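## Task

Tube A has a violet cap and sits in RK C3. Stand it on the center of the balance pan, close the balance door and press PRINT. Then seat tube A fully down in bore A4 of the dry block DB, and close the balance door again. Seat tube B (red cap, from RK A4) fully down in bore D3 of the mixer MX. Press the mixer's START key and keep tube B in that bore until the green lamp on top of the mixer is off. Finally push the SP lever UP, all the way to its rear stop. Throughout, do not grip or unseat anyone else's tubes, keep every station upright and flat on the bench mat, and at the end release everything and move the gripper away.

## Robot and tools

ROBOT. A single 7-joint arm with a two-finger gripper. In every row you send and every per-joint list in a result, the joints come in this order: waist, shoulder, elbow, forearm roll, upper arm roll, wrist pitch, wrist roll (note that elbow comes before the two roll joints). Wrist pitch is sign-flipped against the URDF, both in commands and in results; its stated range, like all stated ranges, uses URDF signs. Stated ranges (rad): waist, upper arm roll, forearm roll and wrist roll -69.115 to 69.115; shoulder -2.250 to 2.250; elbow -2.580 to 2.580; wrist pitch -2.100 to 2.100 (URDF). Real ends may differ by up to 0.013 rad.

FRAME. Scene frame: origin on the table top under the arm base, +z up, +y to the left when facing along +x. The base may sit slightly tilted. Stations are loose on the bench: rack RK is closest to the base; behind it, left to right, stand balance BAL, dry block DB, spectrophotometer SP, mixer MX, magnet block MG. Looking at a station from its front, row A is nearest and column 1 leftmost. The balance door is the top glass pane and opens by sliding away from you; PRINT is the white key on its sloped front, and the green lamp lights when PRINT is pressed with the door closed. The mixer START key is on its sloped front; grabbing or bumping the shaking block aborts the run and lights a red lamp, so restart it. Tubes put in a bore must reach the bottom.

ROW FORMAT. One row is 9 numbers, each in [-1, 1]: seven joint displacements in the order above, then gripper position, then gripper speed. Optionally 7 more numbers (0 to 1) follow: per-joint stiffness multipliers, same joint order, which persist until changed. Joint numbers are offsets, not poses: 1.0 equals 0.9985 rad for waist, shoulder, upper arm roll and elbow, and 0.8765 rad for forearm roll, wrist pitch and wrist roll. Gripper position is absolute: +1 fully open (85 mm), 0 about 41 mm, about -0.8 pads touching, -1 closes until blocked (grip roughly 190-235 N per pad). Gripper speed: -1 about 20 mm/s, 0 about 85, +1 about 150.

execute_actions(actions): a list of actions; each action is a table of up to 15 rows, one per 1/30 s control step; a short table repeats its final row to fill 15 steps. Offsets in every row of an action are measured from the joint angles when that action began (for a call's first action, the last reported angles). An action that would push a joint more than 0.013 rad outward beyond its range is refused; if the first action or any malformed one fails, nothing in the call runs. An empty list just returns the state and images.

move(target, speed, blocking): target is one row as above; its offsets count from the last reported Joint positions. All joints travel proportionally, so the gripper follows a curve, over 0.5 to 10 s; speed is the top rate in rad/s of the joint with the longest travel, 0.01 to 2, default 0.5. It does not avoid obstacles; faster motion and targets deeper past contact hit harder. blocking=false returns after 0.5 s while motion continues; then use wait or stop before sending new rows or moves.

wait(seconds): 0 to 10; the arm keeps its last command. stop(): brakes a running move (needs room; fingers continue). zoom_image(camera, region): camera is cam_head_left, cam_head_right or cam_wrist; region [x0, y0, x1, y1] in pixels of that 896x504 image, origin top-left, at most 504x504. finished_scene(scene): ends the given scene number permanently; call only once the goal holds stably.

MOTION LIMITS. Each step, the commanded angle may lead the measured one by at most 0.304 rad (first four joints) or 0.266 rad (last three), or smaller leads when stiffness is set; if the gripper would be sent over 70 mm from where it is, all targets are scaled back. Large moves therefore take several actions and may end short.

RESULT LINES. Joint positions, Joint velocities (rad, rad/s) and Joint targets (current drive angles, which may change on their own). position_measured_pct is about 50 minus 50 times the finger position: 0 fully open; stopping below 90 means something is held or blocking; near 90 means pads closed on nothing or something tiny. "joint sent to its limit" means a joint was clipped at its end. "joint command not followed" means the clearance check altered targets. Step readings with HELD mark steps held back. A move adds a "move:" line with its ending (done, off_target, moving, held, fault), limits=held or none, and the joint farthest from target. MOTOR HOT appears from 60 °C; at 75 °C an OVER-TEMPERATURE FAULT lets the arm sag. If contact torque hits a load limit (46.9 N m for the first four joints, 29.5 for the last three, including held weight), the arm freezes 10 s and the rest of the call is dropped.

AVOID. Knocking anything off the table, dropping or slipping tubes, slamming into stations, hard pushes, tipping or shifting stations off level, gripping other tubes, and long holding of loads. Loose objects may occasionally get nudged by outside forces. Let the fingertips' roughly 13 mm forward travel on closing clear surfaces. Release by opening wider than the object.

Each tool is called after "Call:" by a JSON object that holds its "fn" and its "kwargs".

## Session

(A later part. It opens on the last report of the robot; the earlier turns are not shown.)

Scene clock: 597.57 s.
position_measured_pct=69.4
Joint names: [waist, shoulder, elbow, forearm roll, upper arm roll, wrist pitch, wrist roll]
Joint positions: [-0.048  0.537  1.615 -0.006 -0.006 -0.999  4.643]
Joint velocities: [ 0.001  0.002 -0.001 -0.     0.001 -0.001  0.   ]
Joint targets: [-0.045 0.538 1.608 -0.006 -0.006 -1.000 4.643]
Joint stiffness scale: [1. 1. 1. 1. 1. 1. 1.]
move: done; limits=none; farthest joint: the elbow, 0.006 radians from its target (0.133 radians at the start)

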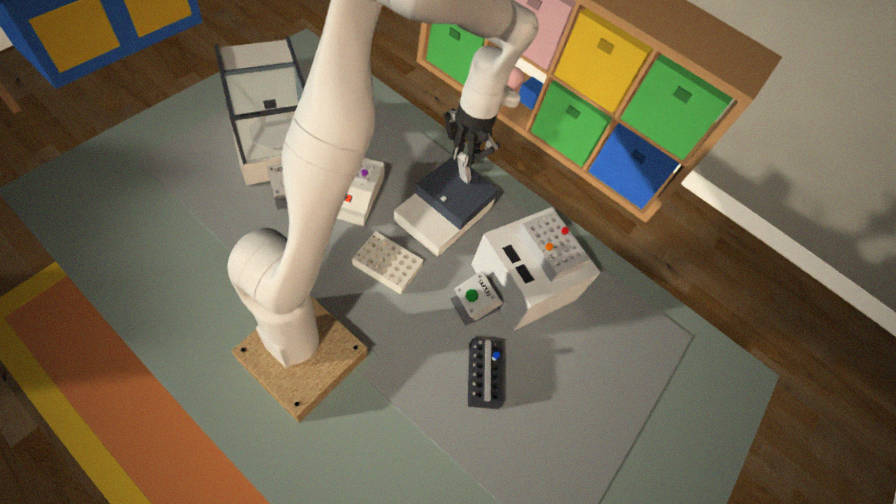

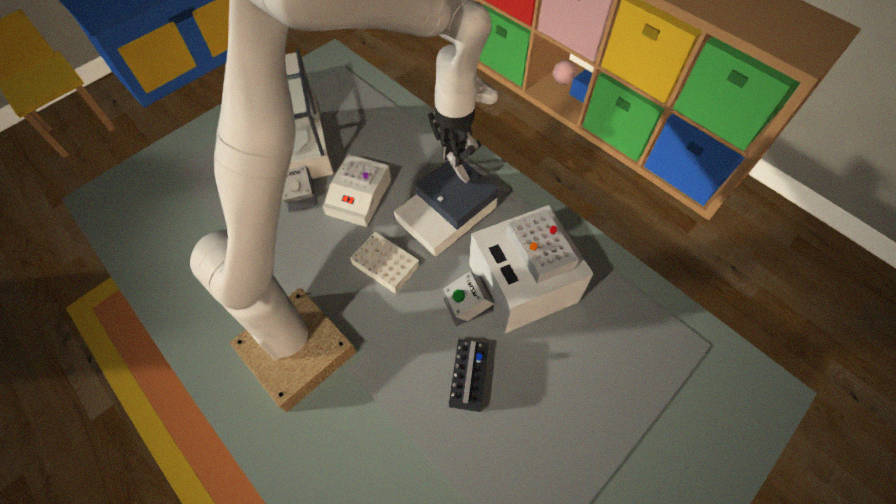

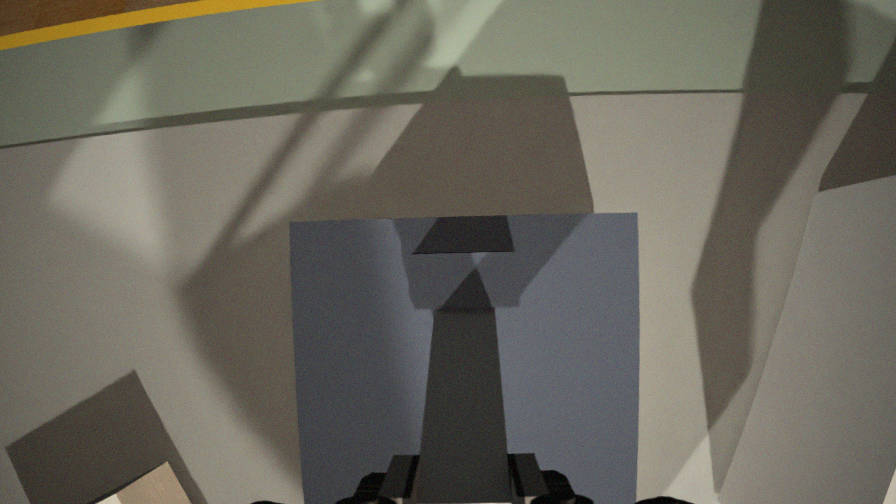

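Call:
{"fn": "move", "kwargs": {"target": [0.013,0.096,-0.22,0,0,-0.135,0,-0.415,-1], "speed": 0.12}}

Call:
{"fn": "move", "kwargs": {"target": [0.004,0.04,-0.07,0,0,-0.035,0,-0.415,-1], "speed": 0.08}}

Call:
{"fn": "move", "kwargs": {"target": [0,0,0,0,0,0,0,-0.1,-1]}}

Call:
{"fn": "move", "kwargs": {"target": [0,-0.09,-0.1,0,0,-0.217,0,-0.1,-1], "speed": 0.25}}

Scene clock: 605.20 s.
position_measured_pct=69.4
Joint names: [waist, shoulder, elbow, forearm roll, upper arm roll, wrist pitch, wrist roll]
Joint positions: [-0.037  0.632  1.403 -0.006 -0.006 -1.118  4.643]
Joint velocities: [ 0.001  0.003 -0.002 -0.     0.     0.    -0.   ]
Joint targets: [-0.035 0.633 1.395 -0.006 -0.006 -1.117 4.643]
Joint stiffness scale: [1. 1. 1. 1. 1. 1. 1.]
move: done; limits=none; farthest joint: the elbow, 0.007 radians from its target (0.219 radians at the start)

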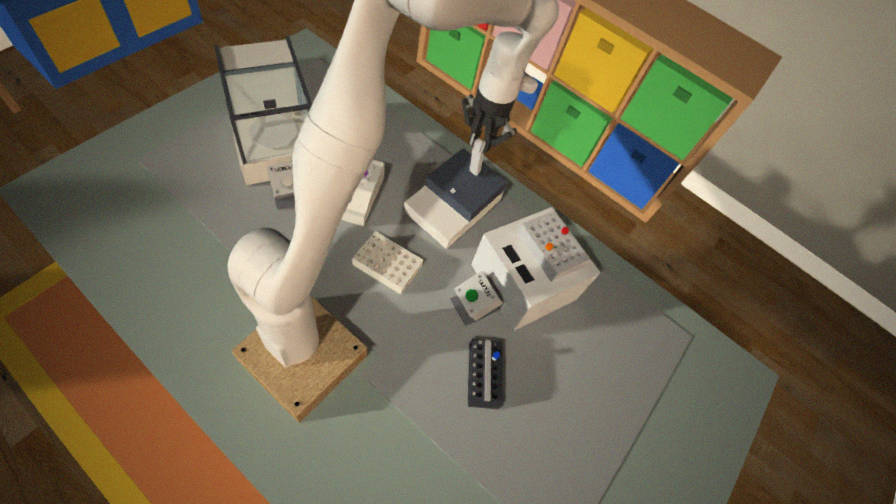

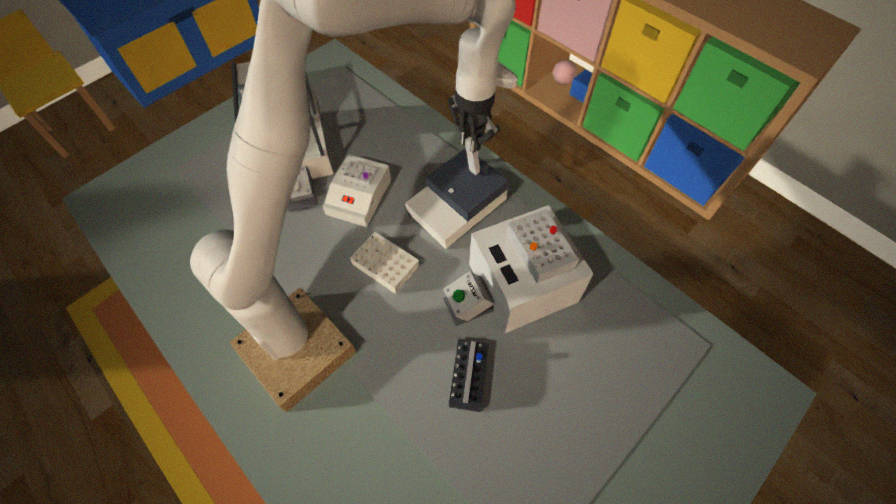

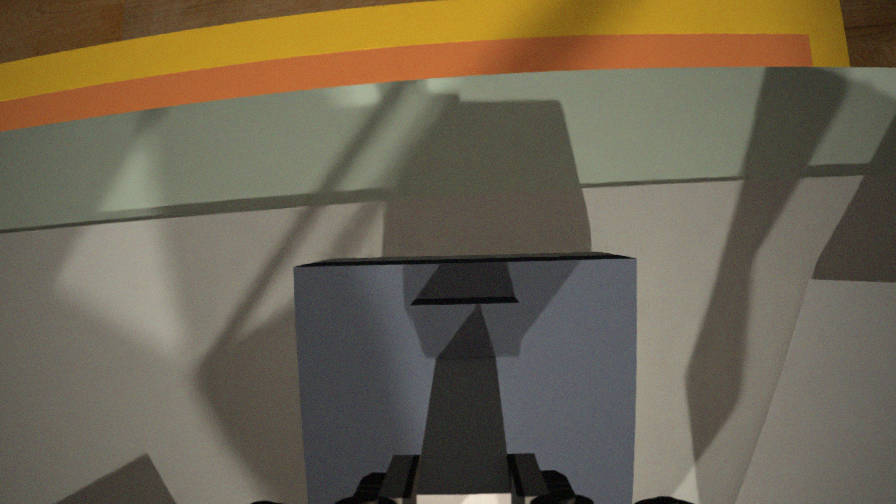

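Scene clock: 606.40 s.
position_measured_pct=69.4
Joint names: [waist, shoulder, elbow, forearm roll, upper arm roll, wrist pitch, wrist roll]
Joint positions: [-0.036  0.671  1.341 -0.006 -0.006 -1.15   4.643]
Joint velocities: [-0.     0.002 -0.001  0.    -0.     0.     0.001]
Joint targets: [-0.033 0.672 1.333 -0.006 -0.006 -1.149 4.643]
Joint stiffness scale: [1. 1. 1. 1. 1. 1. 1.]
move: done; limits=none; farthest joint: the elbow, 0.008 radians from its target (0.070 radians at the start)

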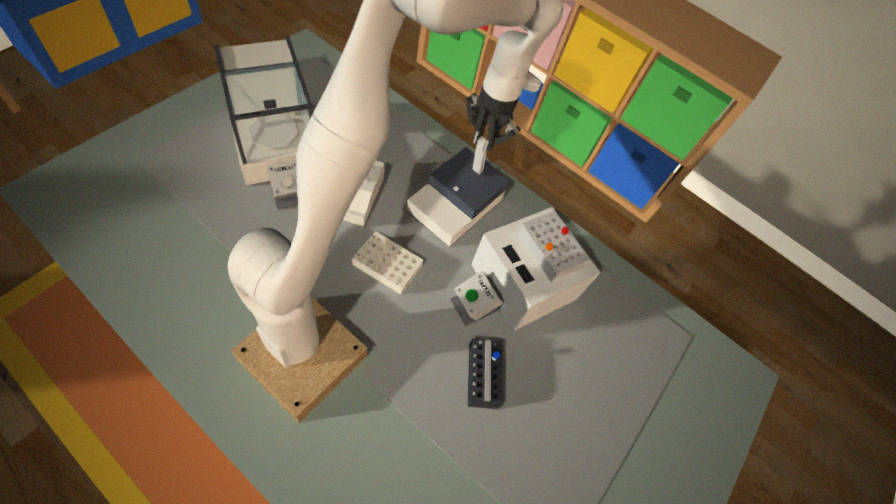

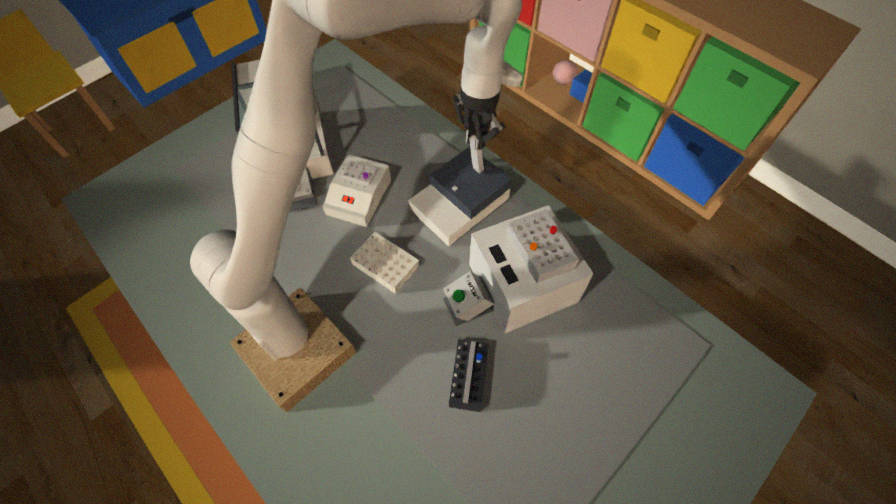

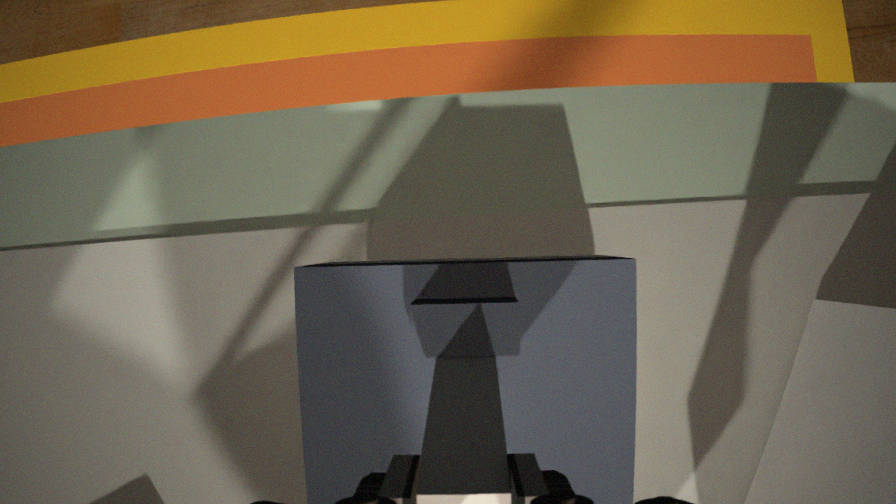

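Scene clock: 607.40 s.
position_measured_pct=54.8
Joint names: [waist, shoulder, elbow, forearm roll, upper arm roll, wrist pitch, wrist roll]
Joint positions: [-0.036  0.669  1.34  -0.006 -0.006 -1.15   4.643]
Joint velocities: [-0.002  0.001  0.     0.     0.     0.    -0.   ]
Joint targets: [-0.036 0.671 1.341 -0.006 -0.006 -1.150 4.643]
Joint stiffness scale: [1. 1. 1. 1. 1. 1. 1.]
move: done; limits=none; farthest joint: the shoulder, 0.002 radians from its target (0.000 radians at the start)

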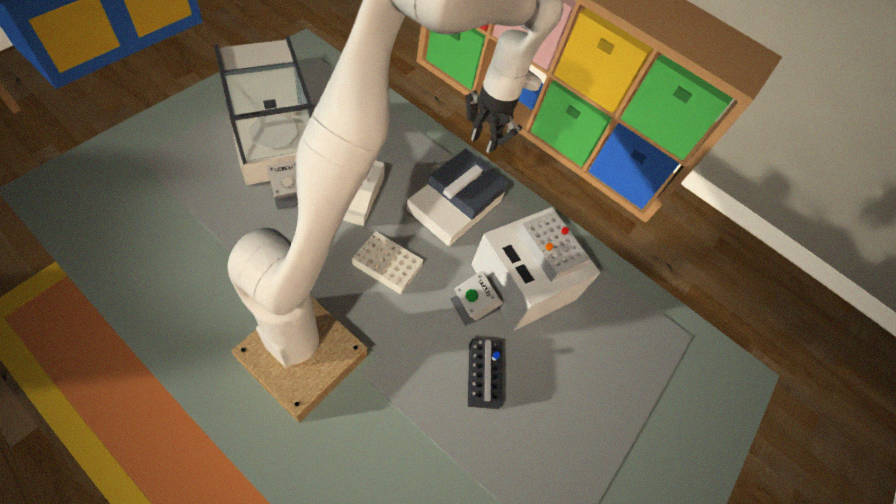

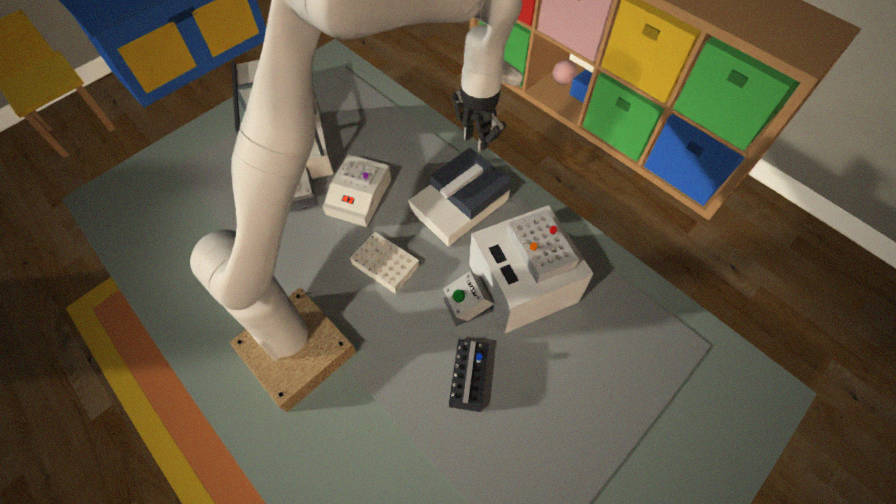

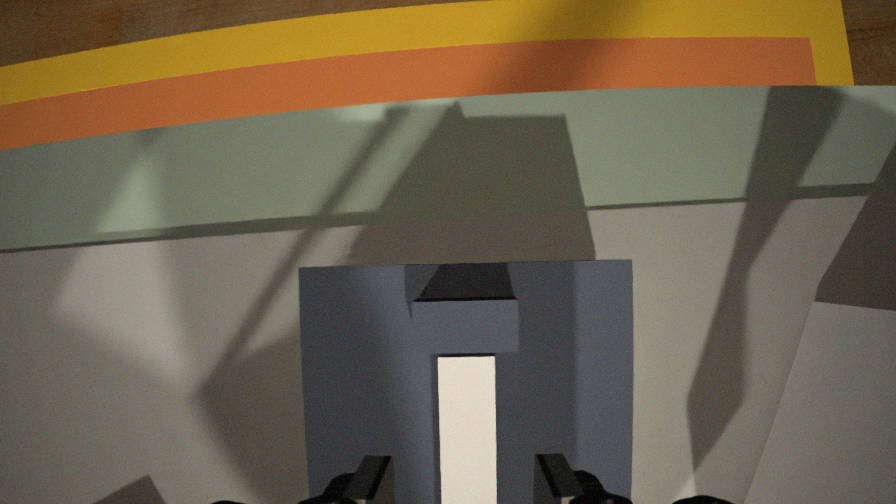

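Scene clock: 608.60 s.
position_measured_pct=54.8
Joint names: [waist, shoulder, elbow, forearm roll, upper arm roll, wrist pitch, wrist roll]
Joint positions: [-0.036  0.581  1.245 -0.006 -0.006 -1.335  4.643]
Joint velocities: [-0.001 -0.003 -0.    -0.001 -0.001 -0.001  0.   ]
Joint targets: [-0.036 0.579 1.241 -0.006 -0.006 -1.341 4.643]
Joint stiffness scale: [1. 1. 1. 1. 1. 1. 1.]
move: done; limits=none; farthest joint: the elbow, 0.005 radians from its target (0.100 radians at the start)

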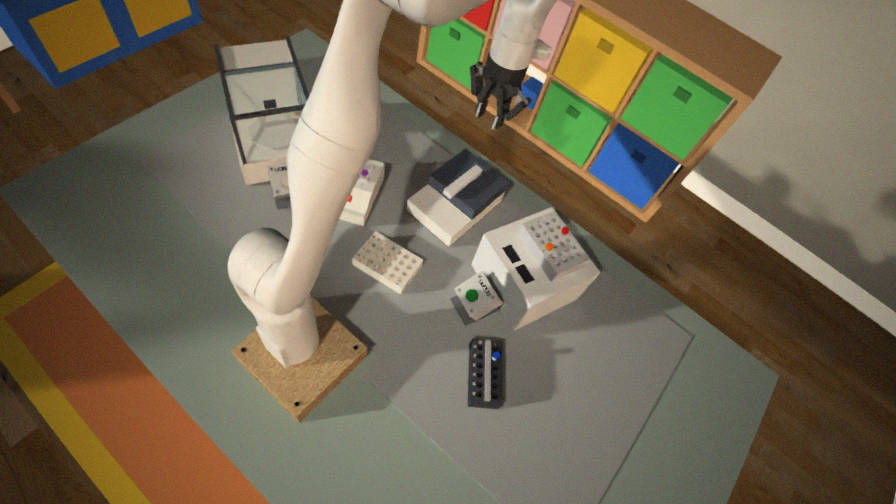

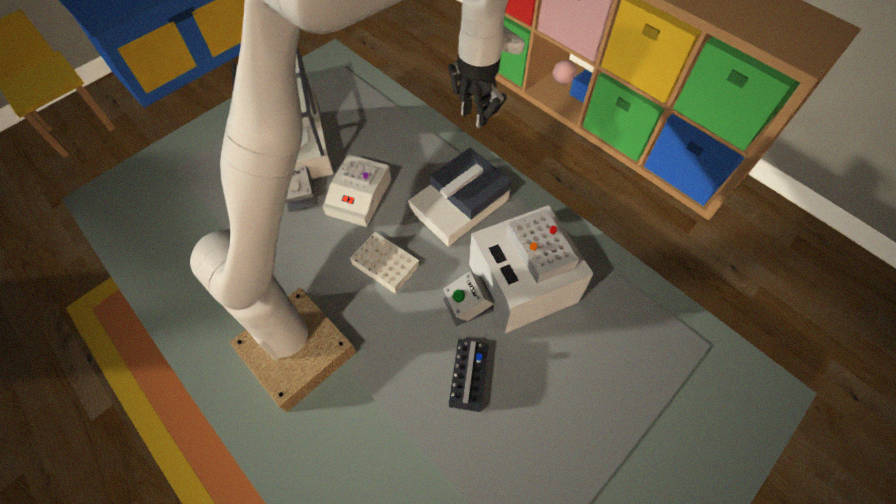

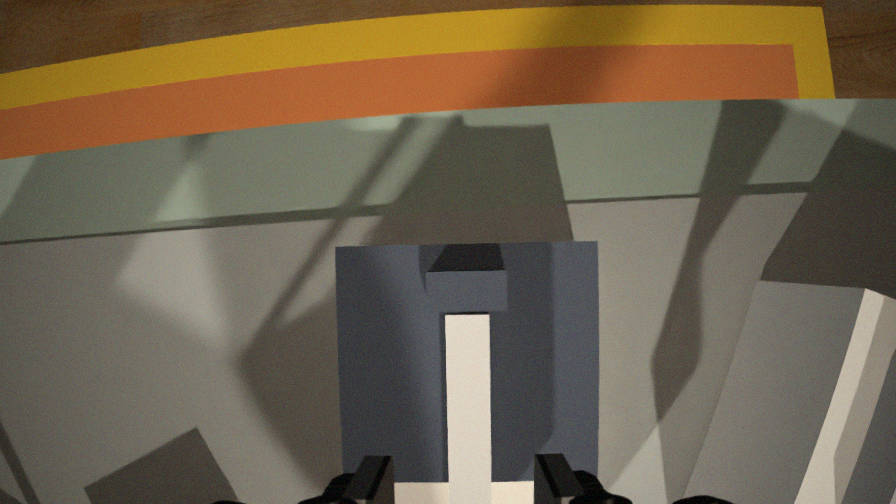

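Call:
{"fn": "move", "kwargs": {"target": [-0.016,-0.011,0.511,0,0,0.588,0,0,1], "speed": 0.4}}

Scene clock: 617.00 s.
position_measured_pct=50.0
Joint names: [waist, shoulder, elbow, forearm roll, upper arm roll, wrist pitch, wrist roll]
Joint positions: [-0.049  0.573  1.751 -0.006 -0.006 -0.825  4.643]
Joint velocities: [-0.    -0.002  0.001  0.    -0.     0.001 -0.001]
Joint targets: [-0.052 0.570 1.756 -0.006 -0.006 -0.820 4.643]
Joint stiffness scale: [1. 1. 1. 1. 1. 1. 1.]
move: done; limits=none; farthest joint: the wrist pitch, 0.006 radians from its target (0.516 radians at the start)

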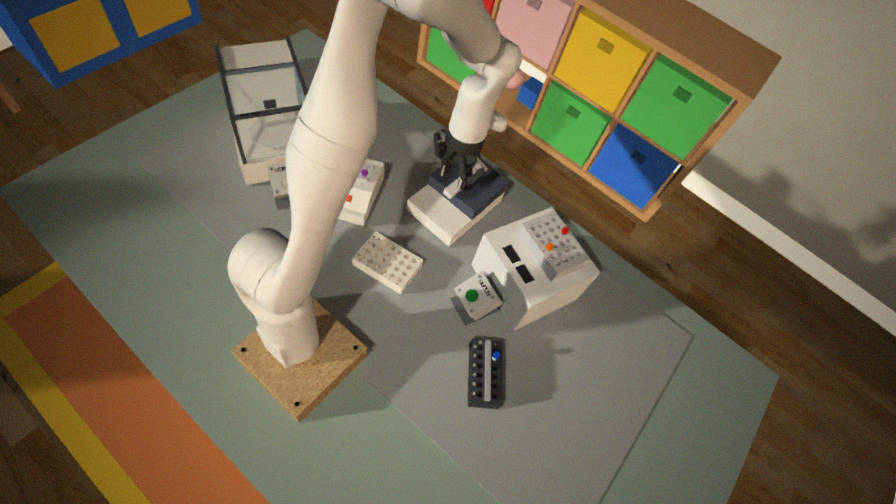

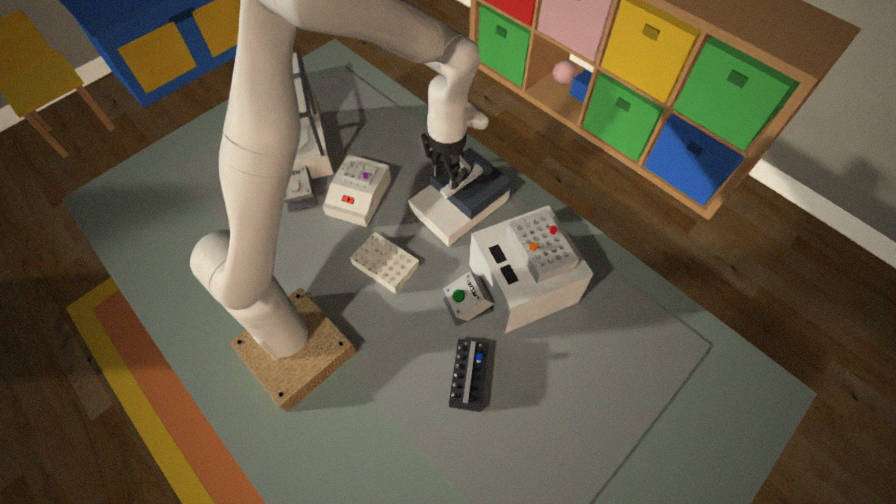

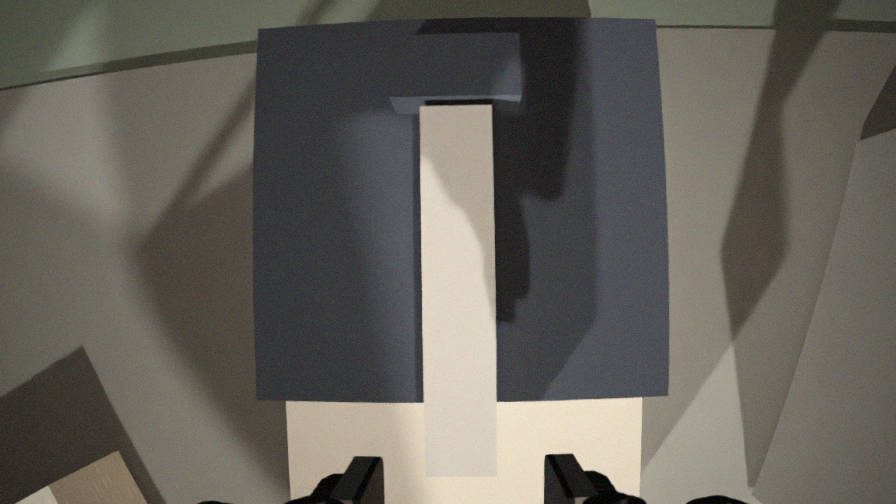

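Call:
{"fn": "move", "kwargs": {"target": [-0.004,0.091,0.051,0,0,0.164,0,0,1], "speed": 0.2}}

Call:
{"fn": "move", "kwargs": {"target": [0,0,0,0,0,0,0,-0.45,-0.5]}}

Call:
{"fn": "move", "kwargs": {"target": [-0.012,-0.064,0.145,0,0,0.09,0,-0.45,-1], "speed": 0.12}}

Call:
{"fn": "move", "kwargs": {"target": [0.004,-0.084,-0.11,0,0,-0.22,0,-0.415,-1], "speed": 0.15}}

Call:
{"fn": "move", "kwargs": {"target": [0.006,-0.008,-0.094,0,0,-0.105,0,-0.415,-1], "speed": 0.12}}

Scene clock: 624.40 s.
position_measured_pct=50.0
Joint names: [waist, shoulder, elbow, forearm roll, upper arm roll, wrist pitch, wrist roll]
Joint positions: [-0.051  0.661  1.797 -0.006 -0.006 -0.687  4.643]
Joint velocities: [-0.     0.003  0.001  0.    -0.     0.001  0.001]
Joint targets: [-0.053 0.663 1.802 -0.006 -0.006 -0.682 4.643]
Joint stiffness scale: [1. 1. 1. 1. 1. 1. 1.]
move: done; limits=none; farthest joint: the wrist pitch, 0.006 radians from its target (0.144 radians at the start)

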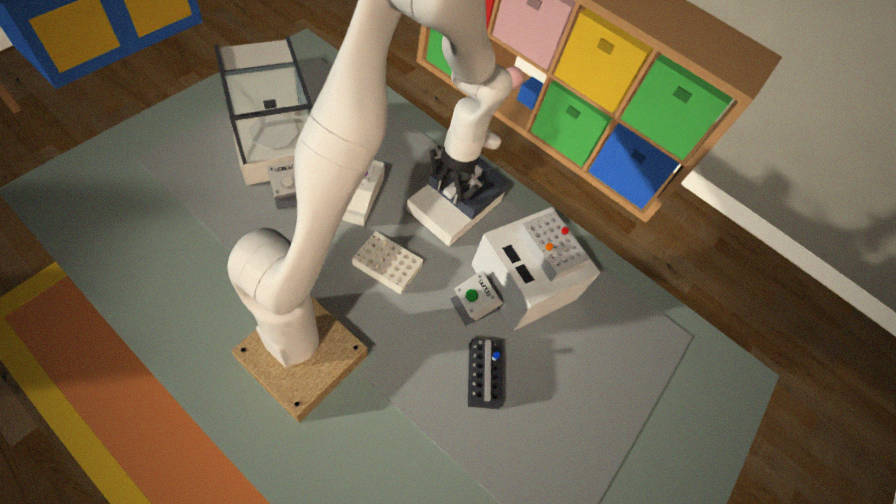

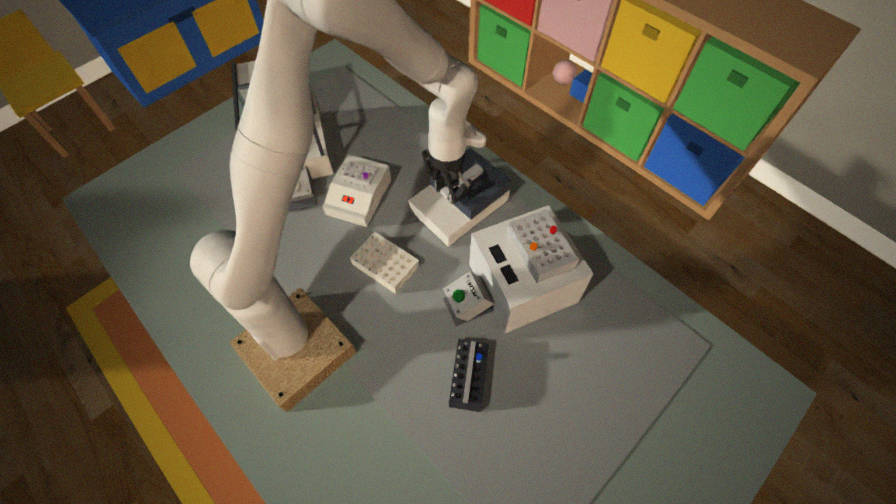

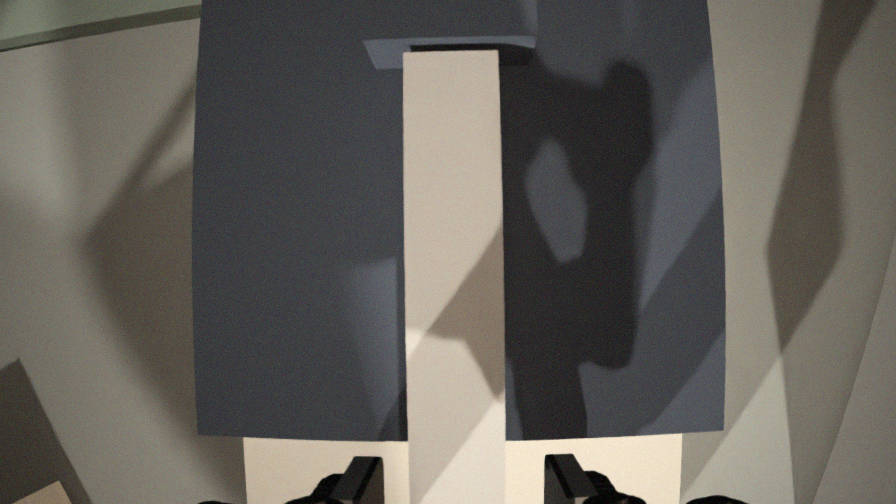

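Scene clock: 625.03 s.
position_measured_pct=69.4
Joint names: [waist, shoulder, elbow, forearm roll, upper arm roll, wrist pitch, wrist roll]
Joint positions: [-0.051  0.661  1.797 -0.006 -0.007 -0.687  4.643]
Joint velocities: [ 0.001  0.    -0.001  0.    -0.001  0.001  0.001]
Joint targets: [-0.051 0.661 1.797 -0.006 -0.006 -0.687 4.643]
Joint stiffness scale: [1. 1. 1. 1. 1. 1. 1.]
move: done; limits=none; farthest joint: the upper arm roll, 0.001 radians from its target (0.000 radians at the start)

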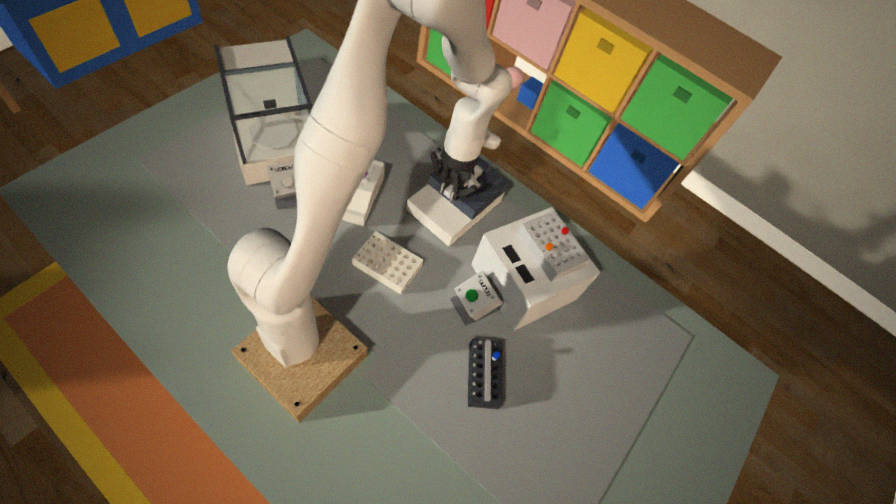

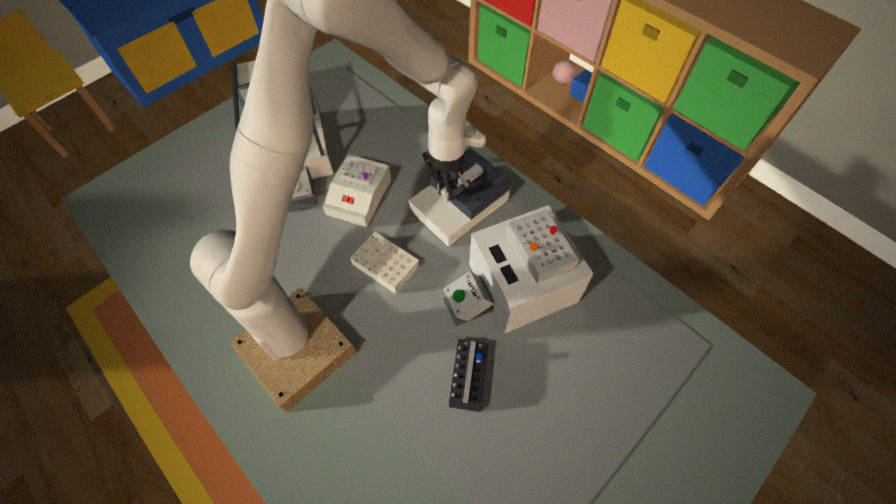

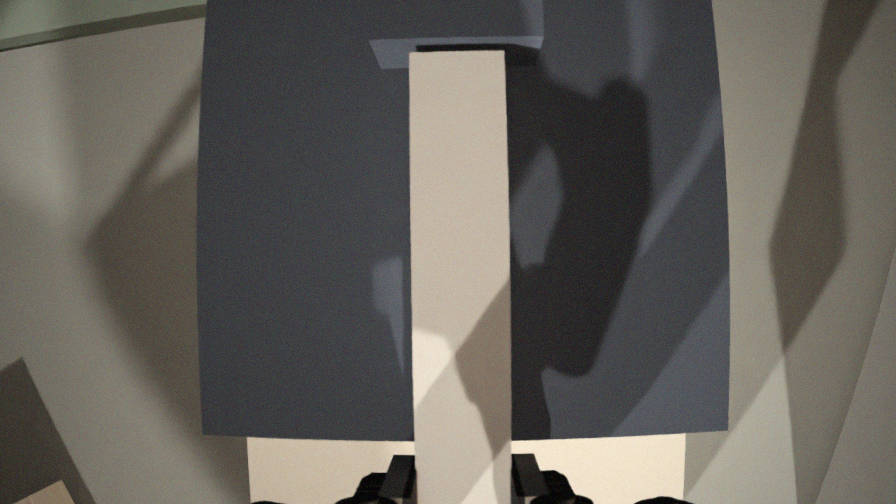

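Scene clock: 626.60 s.
position_measured_pct=69.4
Joint names: [waist, shoulder, elbow, forearm roll, upper arm roll, wrist pitch, wrist roll]
Joint positions: [-0.06   0.6    1.931 -0.006 -0.007 -0.603  4.643]
Joint velocities: [ 0.001 -0.002  0.002 -0.    -0.     0.     0.001]
Joint targets: [-0.063 0.597 1.942 -0.006 -0.007 -0.608 4.643]
Joint stiffness scale: [1. 1. 1. 1. 1. 1. 1.]
move: off_target; limits=none; farthest joint: the elbow, 0.011 radians from its target (0.145 radians at the start)

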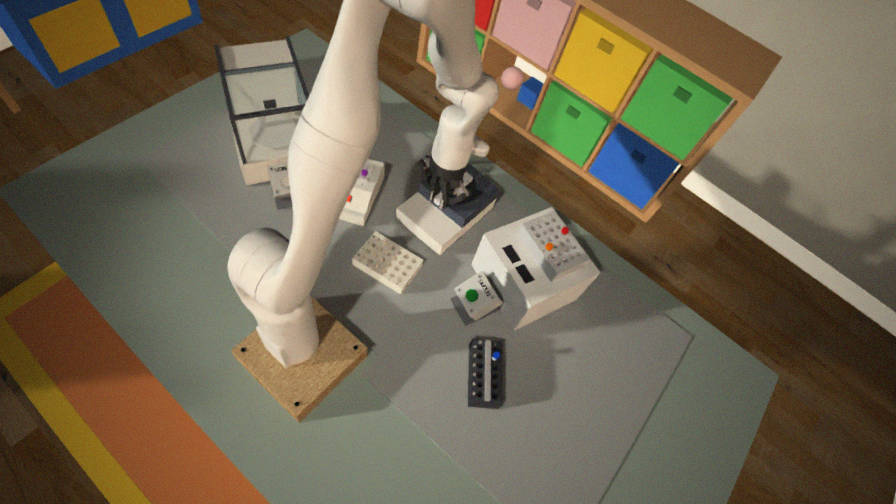

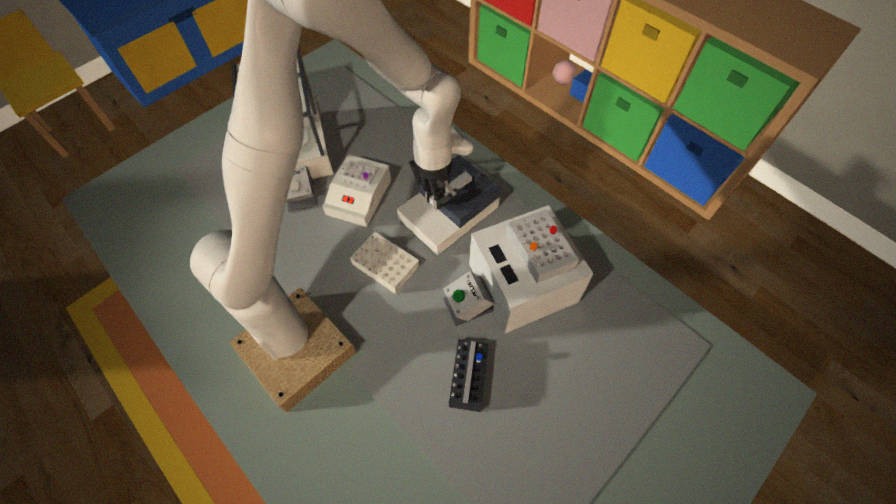

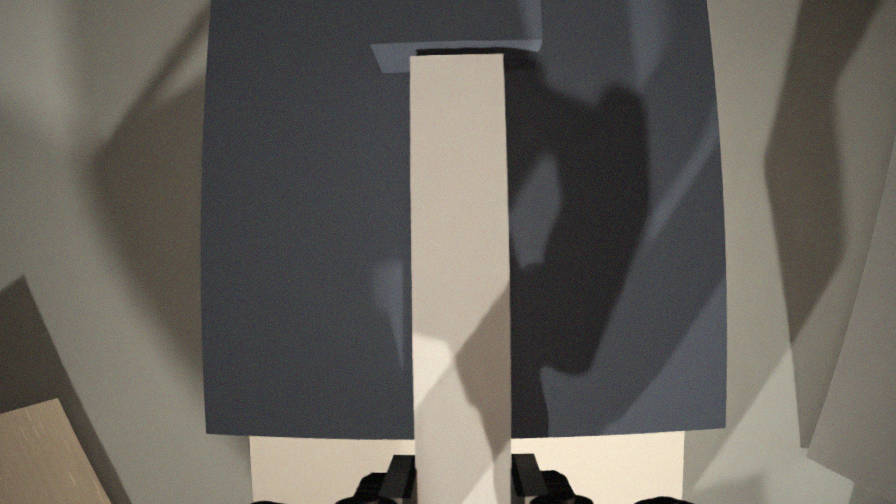

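Scene clock: 628.30 s.
position_measured_pct=69.4
Joint names: [waist, shoulder, elbow, forearm roll, upper arm roll, wrist pitch, wrist roll]
Joint positions: [-0.056  0.52   1.824 -0.006 -0.007 -0.789  4.643]
Joint velocities: [ 0.001 -0.002 -0.    -0.001 -0.     0.001  0.001]
Joint targets: [-0.056 0.516 1.821 -0.006 -0.007 -0.796 4.643]
Joint stiffness scale: [1. 1. 1. 1. 1. 1. 1.]
move: done; limits=none; farthest joint: the wrist pitch, 0.007 radians from its target (0.193 radians at the start)

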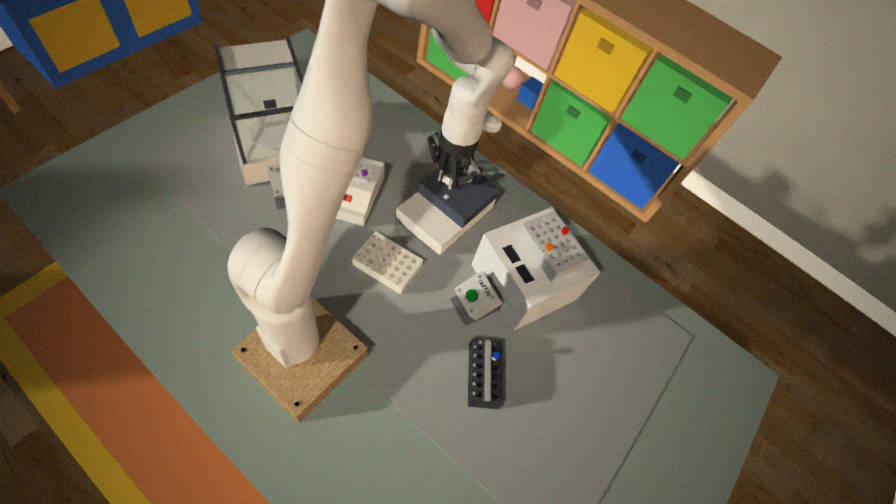

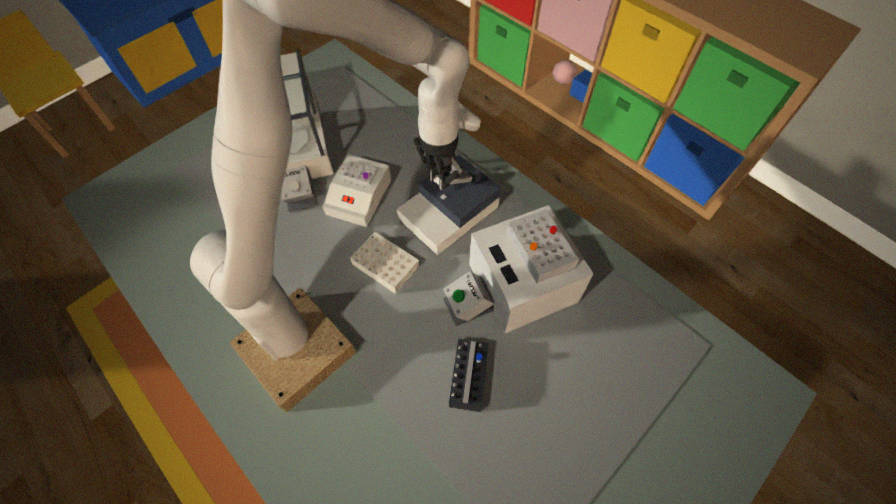

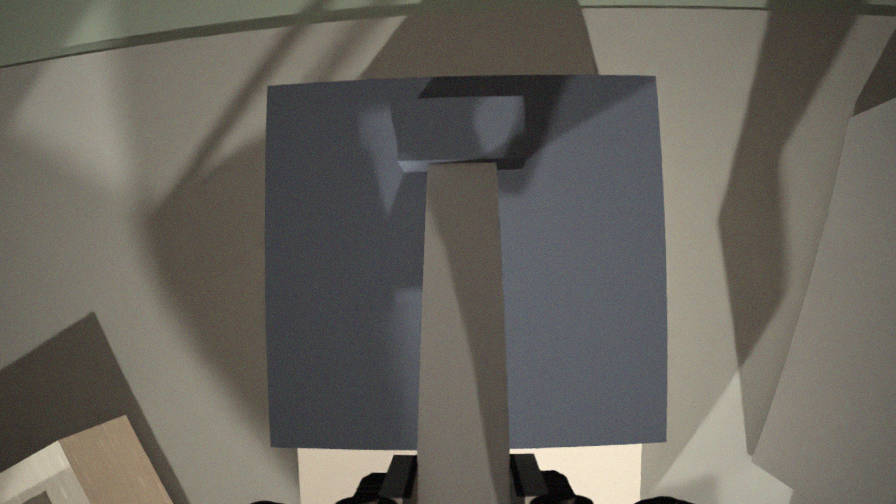

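Scene clock: 629.50 s.
position_measured_pct=69.4
Joint names: [waist, shoulder, elbow, forearm roll, upper arm roll, wrist pitch, wrist roll]
Joint positions: [-0.051  0.514  1.733 -0.006 -0.007 -0.875  4.643]
Joint velocities: [-0.    -0.001 -0.    -0.    -0.     0.     0.   ]
Joint targets: [-0.050 0.512 1.730 -0.006 -0.007 -0.881 4.643]
Joint stiffness scale: [1. 1. 1. 1. 1. 1. 1.]
move: done; limits=none; farthest joint: the wrist pitch, 0.006 radians from its target (0.092 radians at the start)

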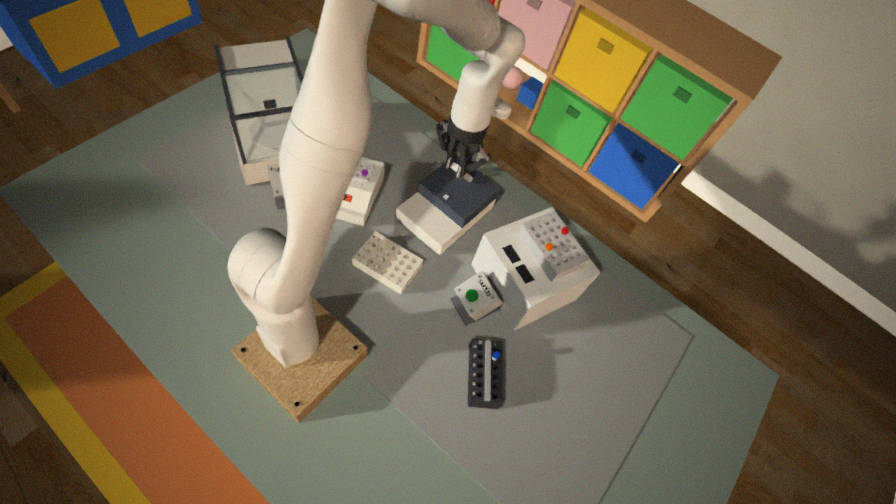

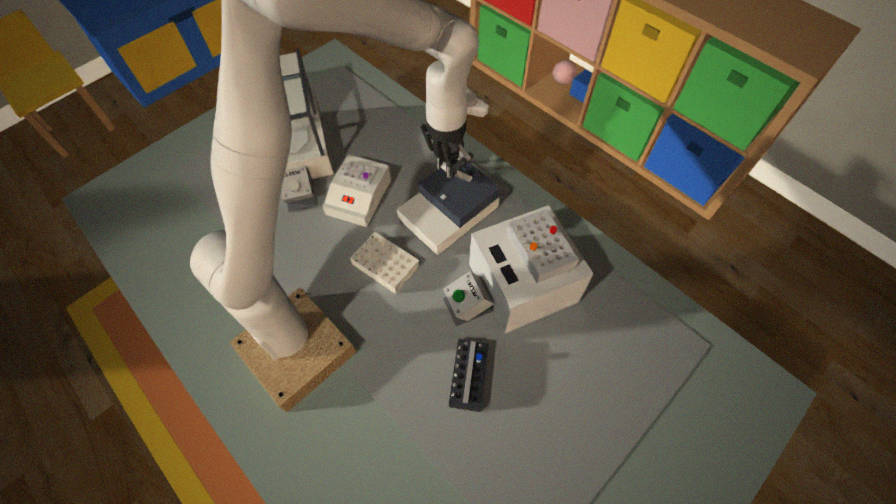

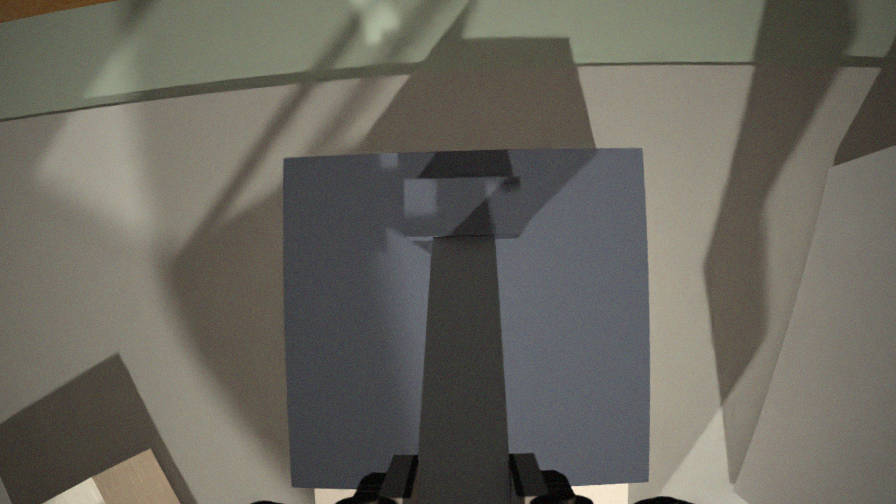

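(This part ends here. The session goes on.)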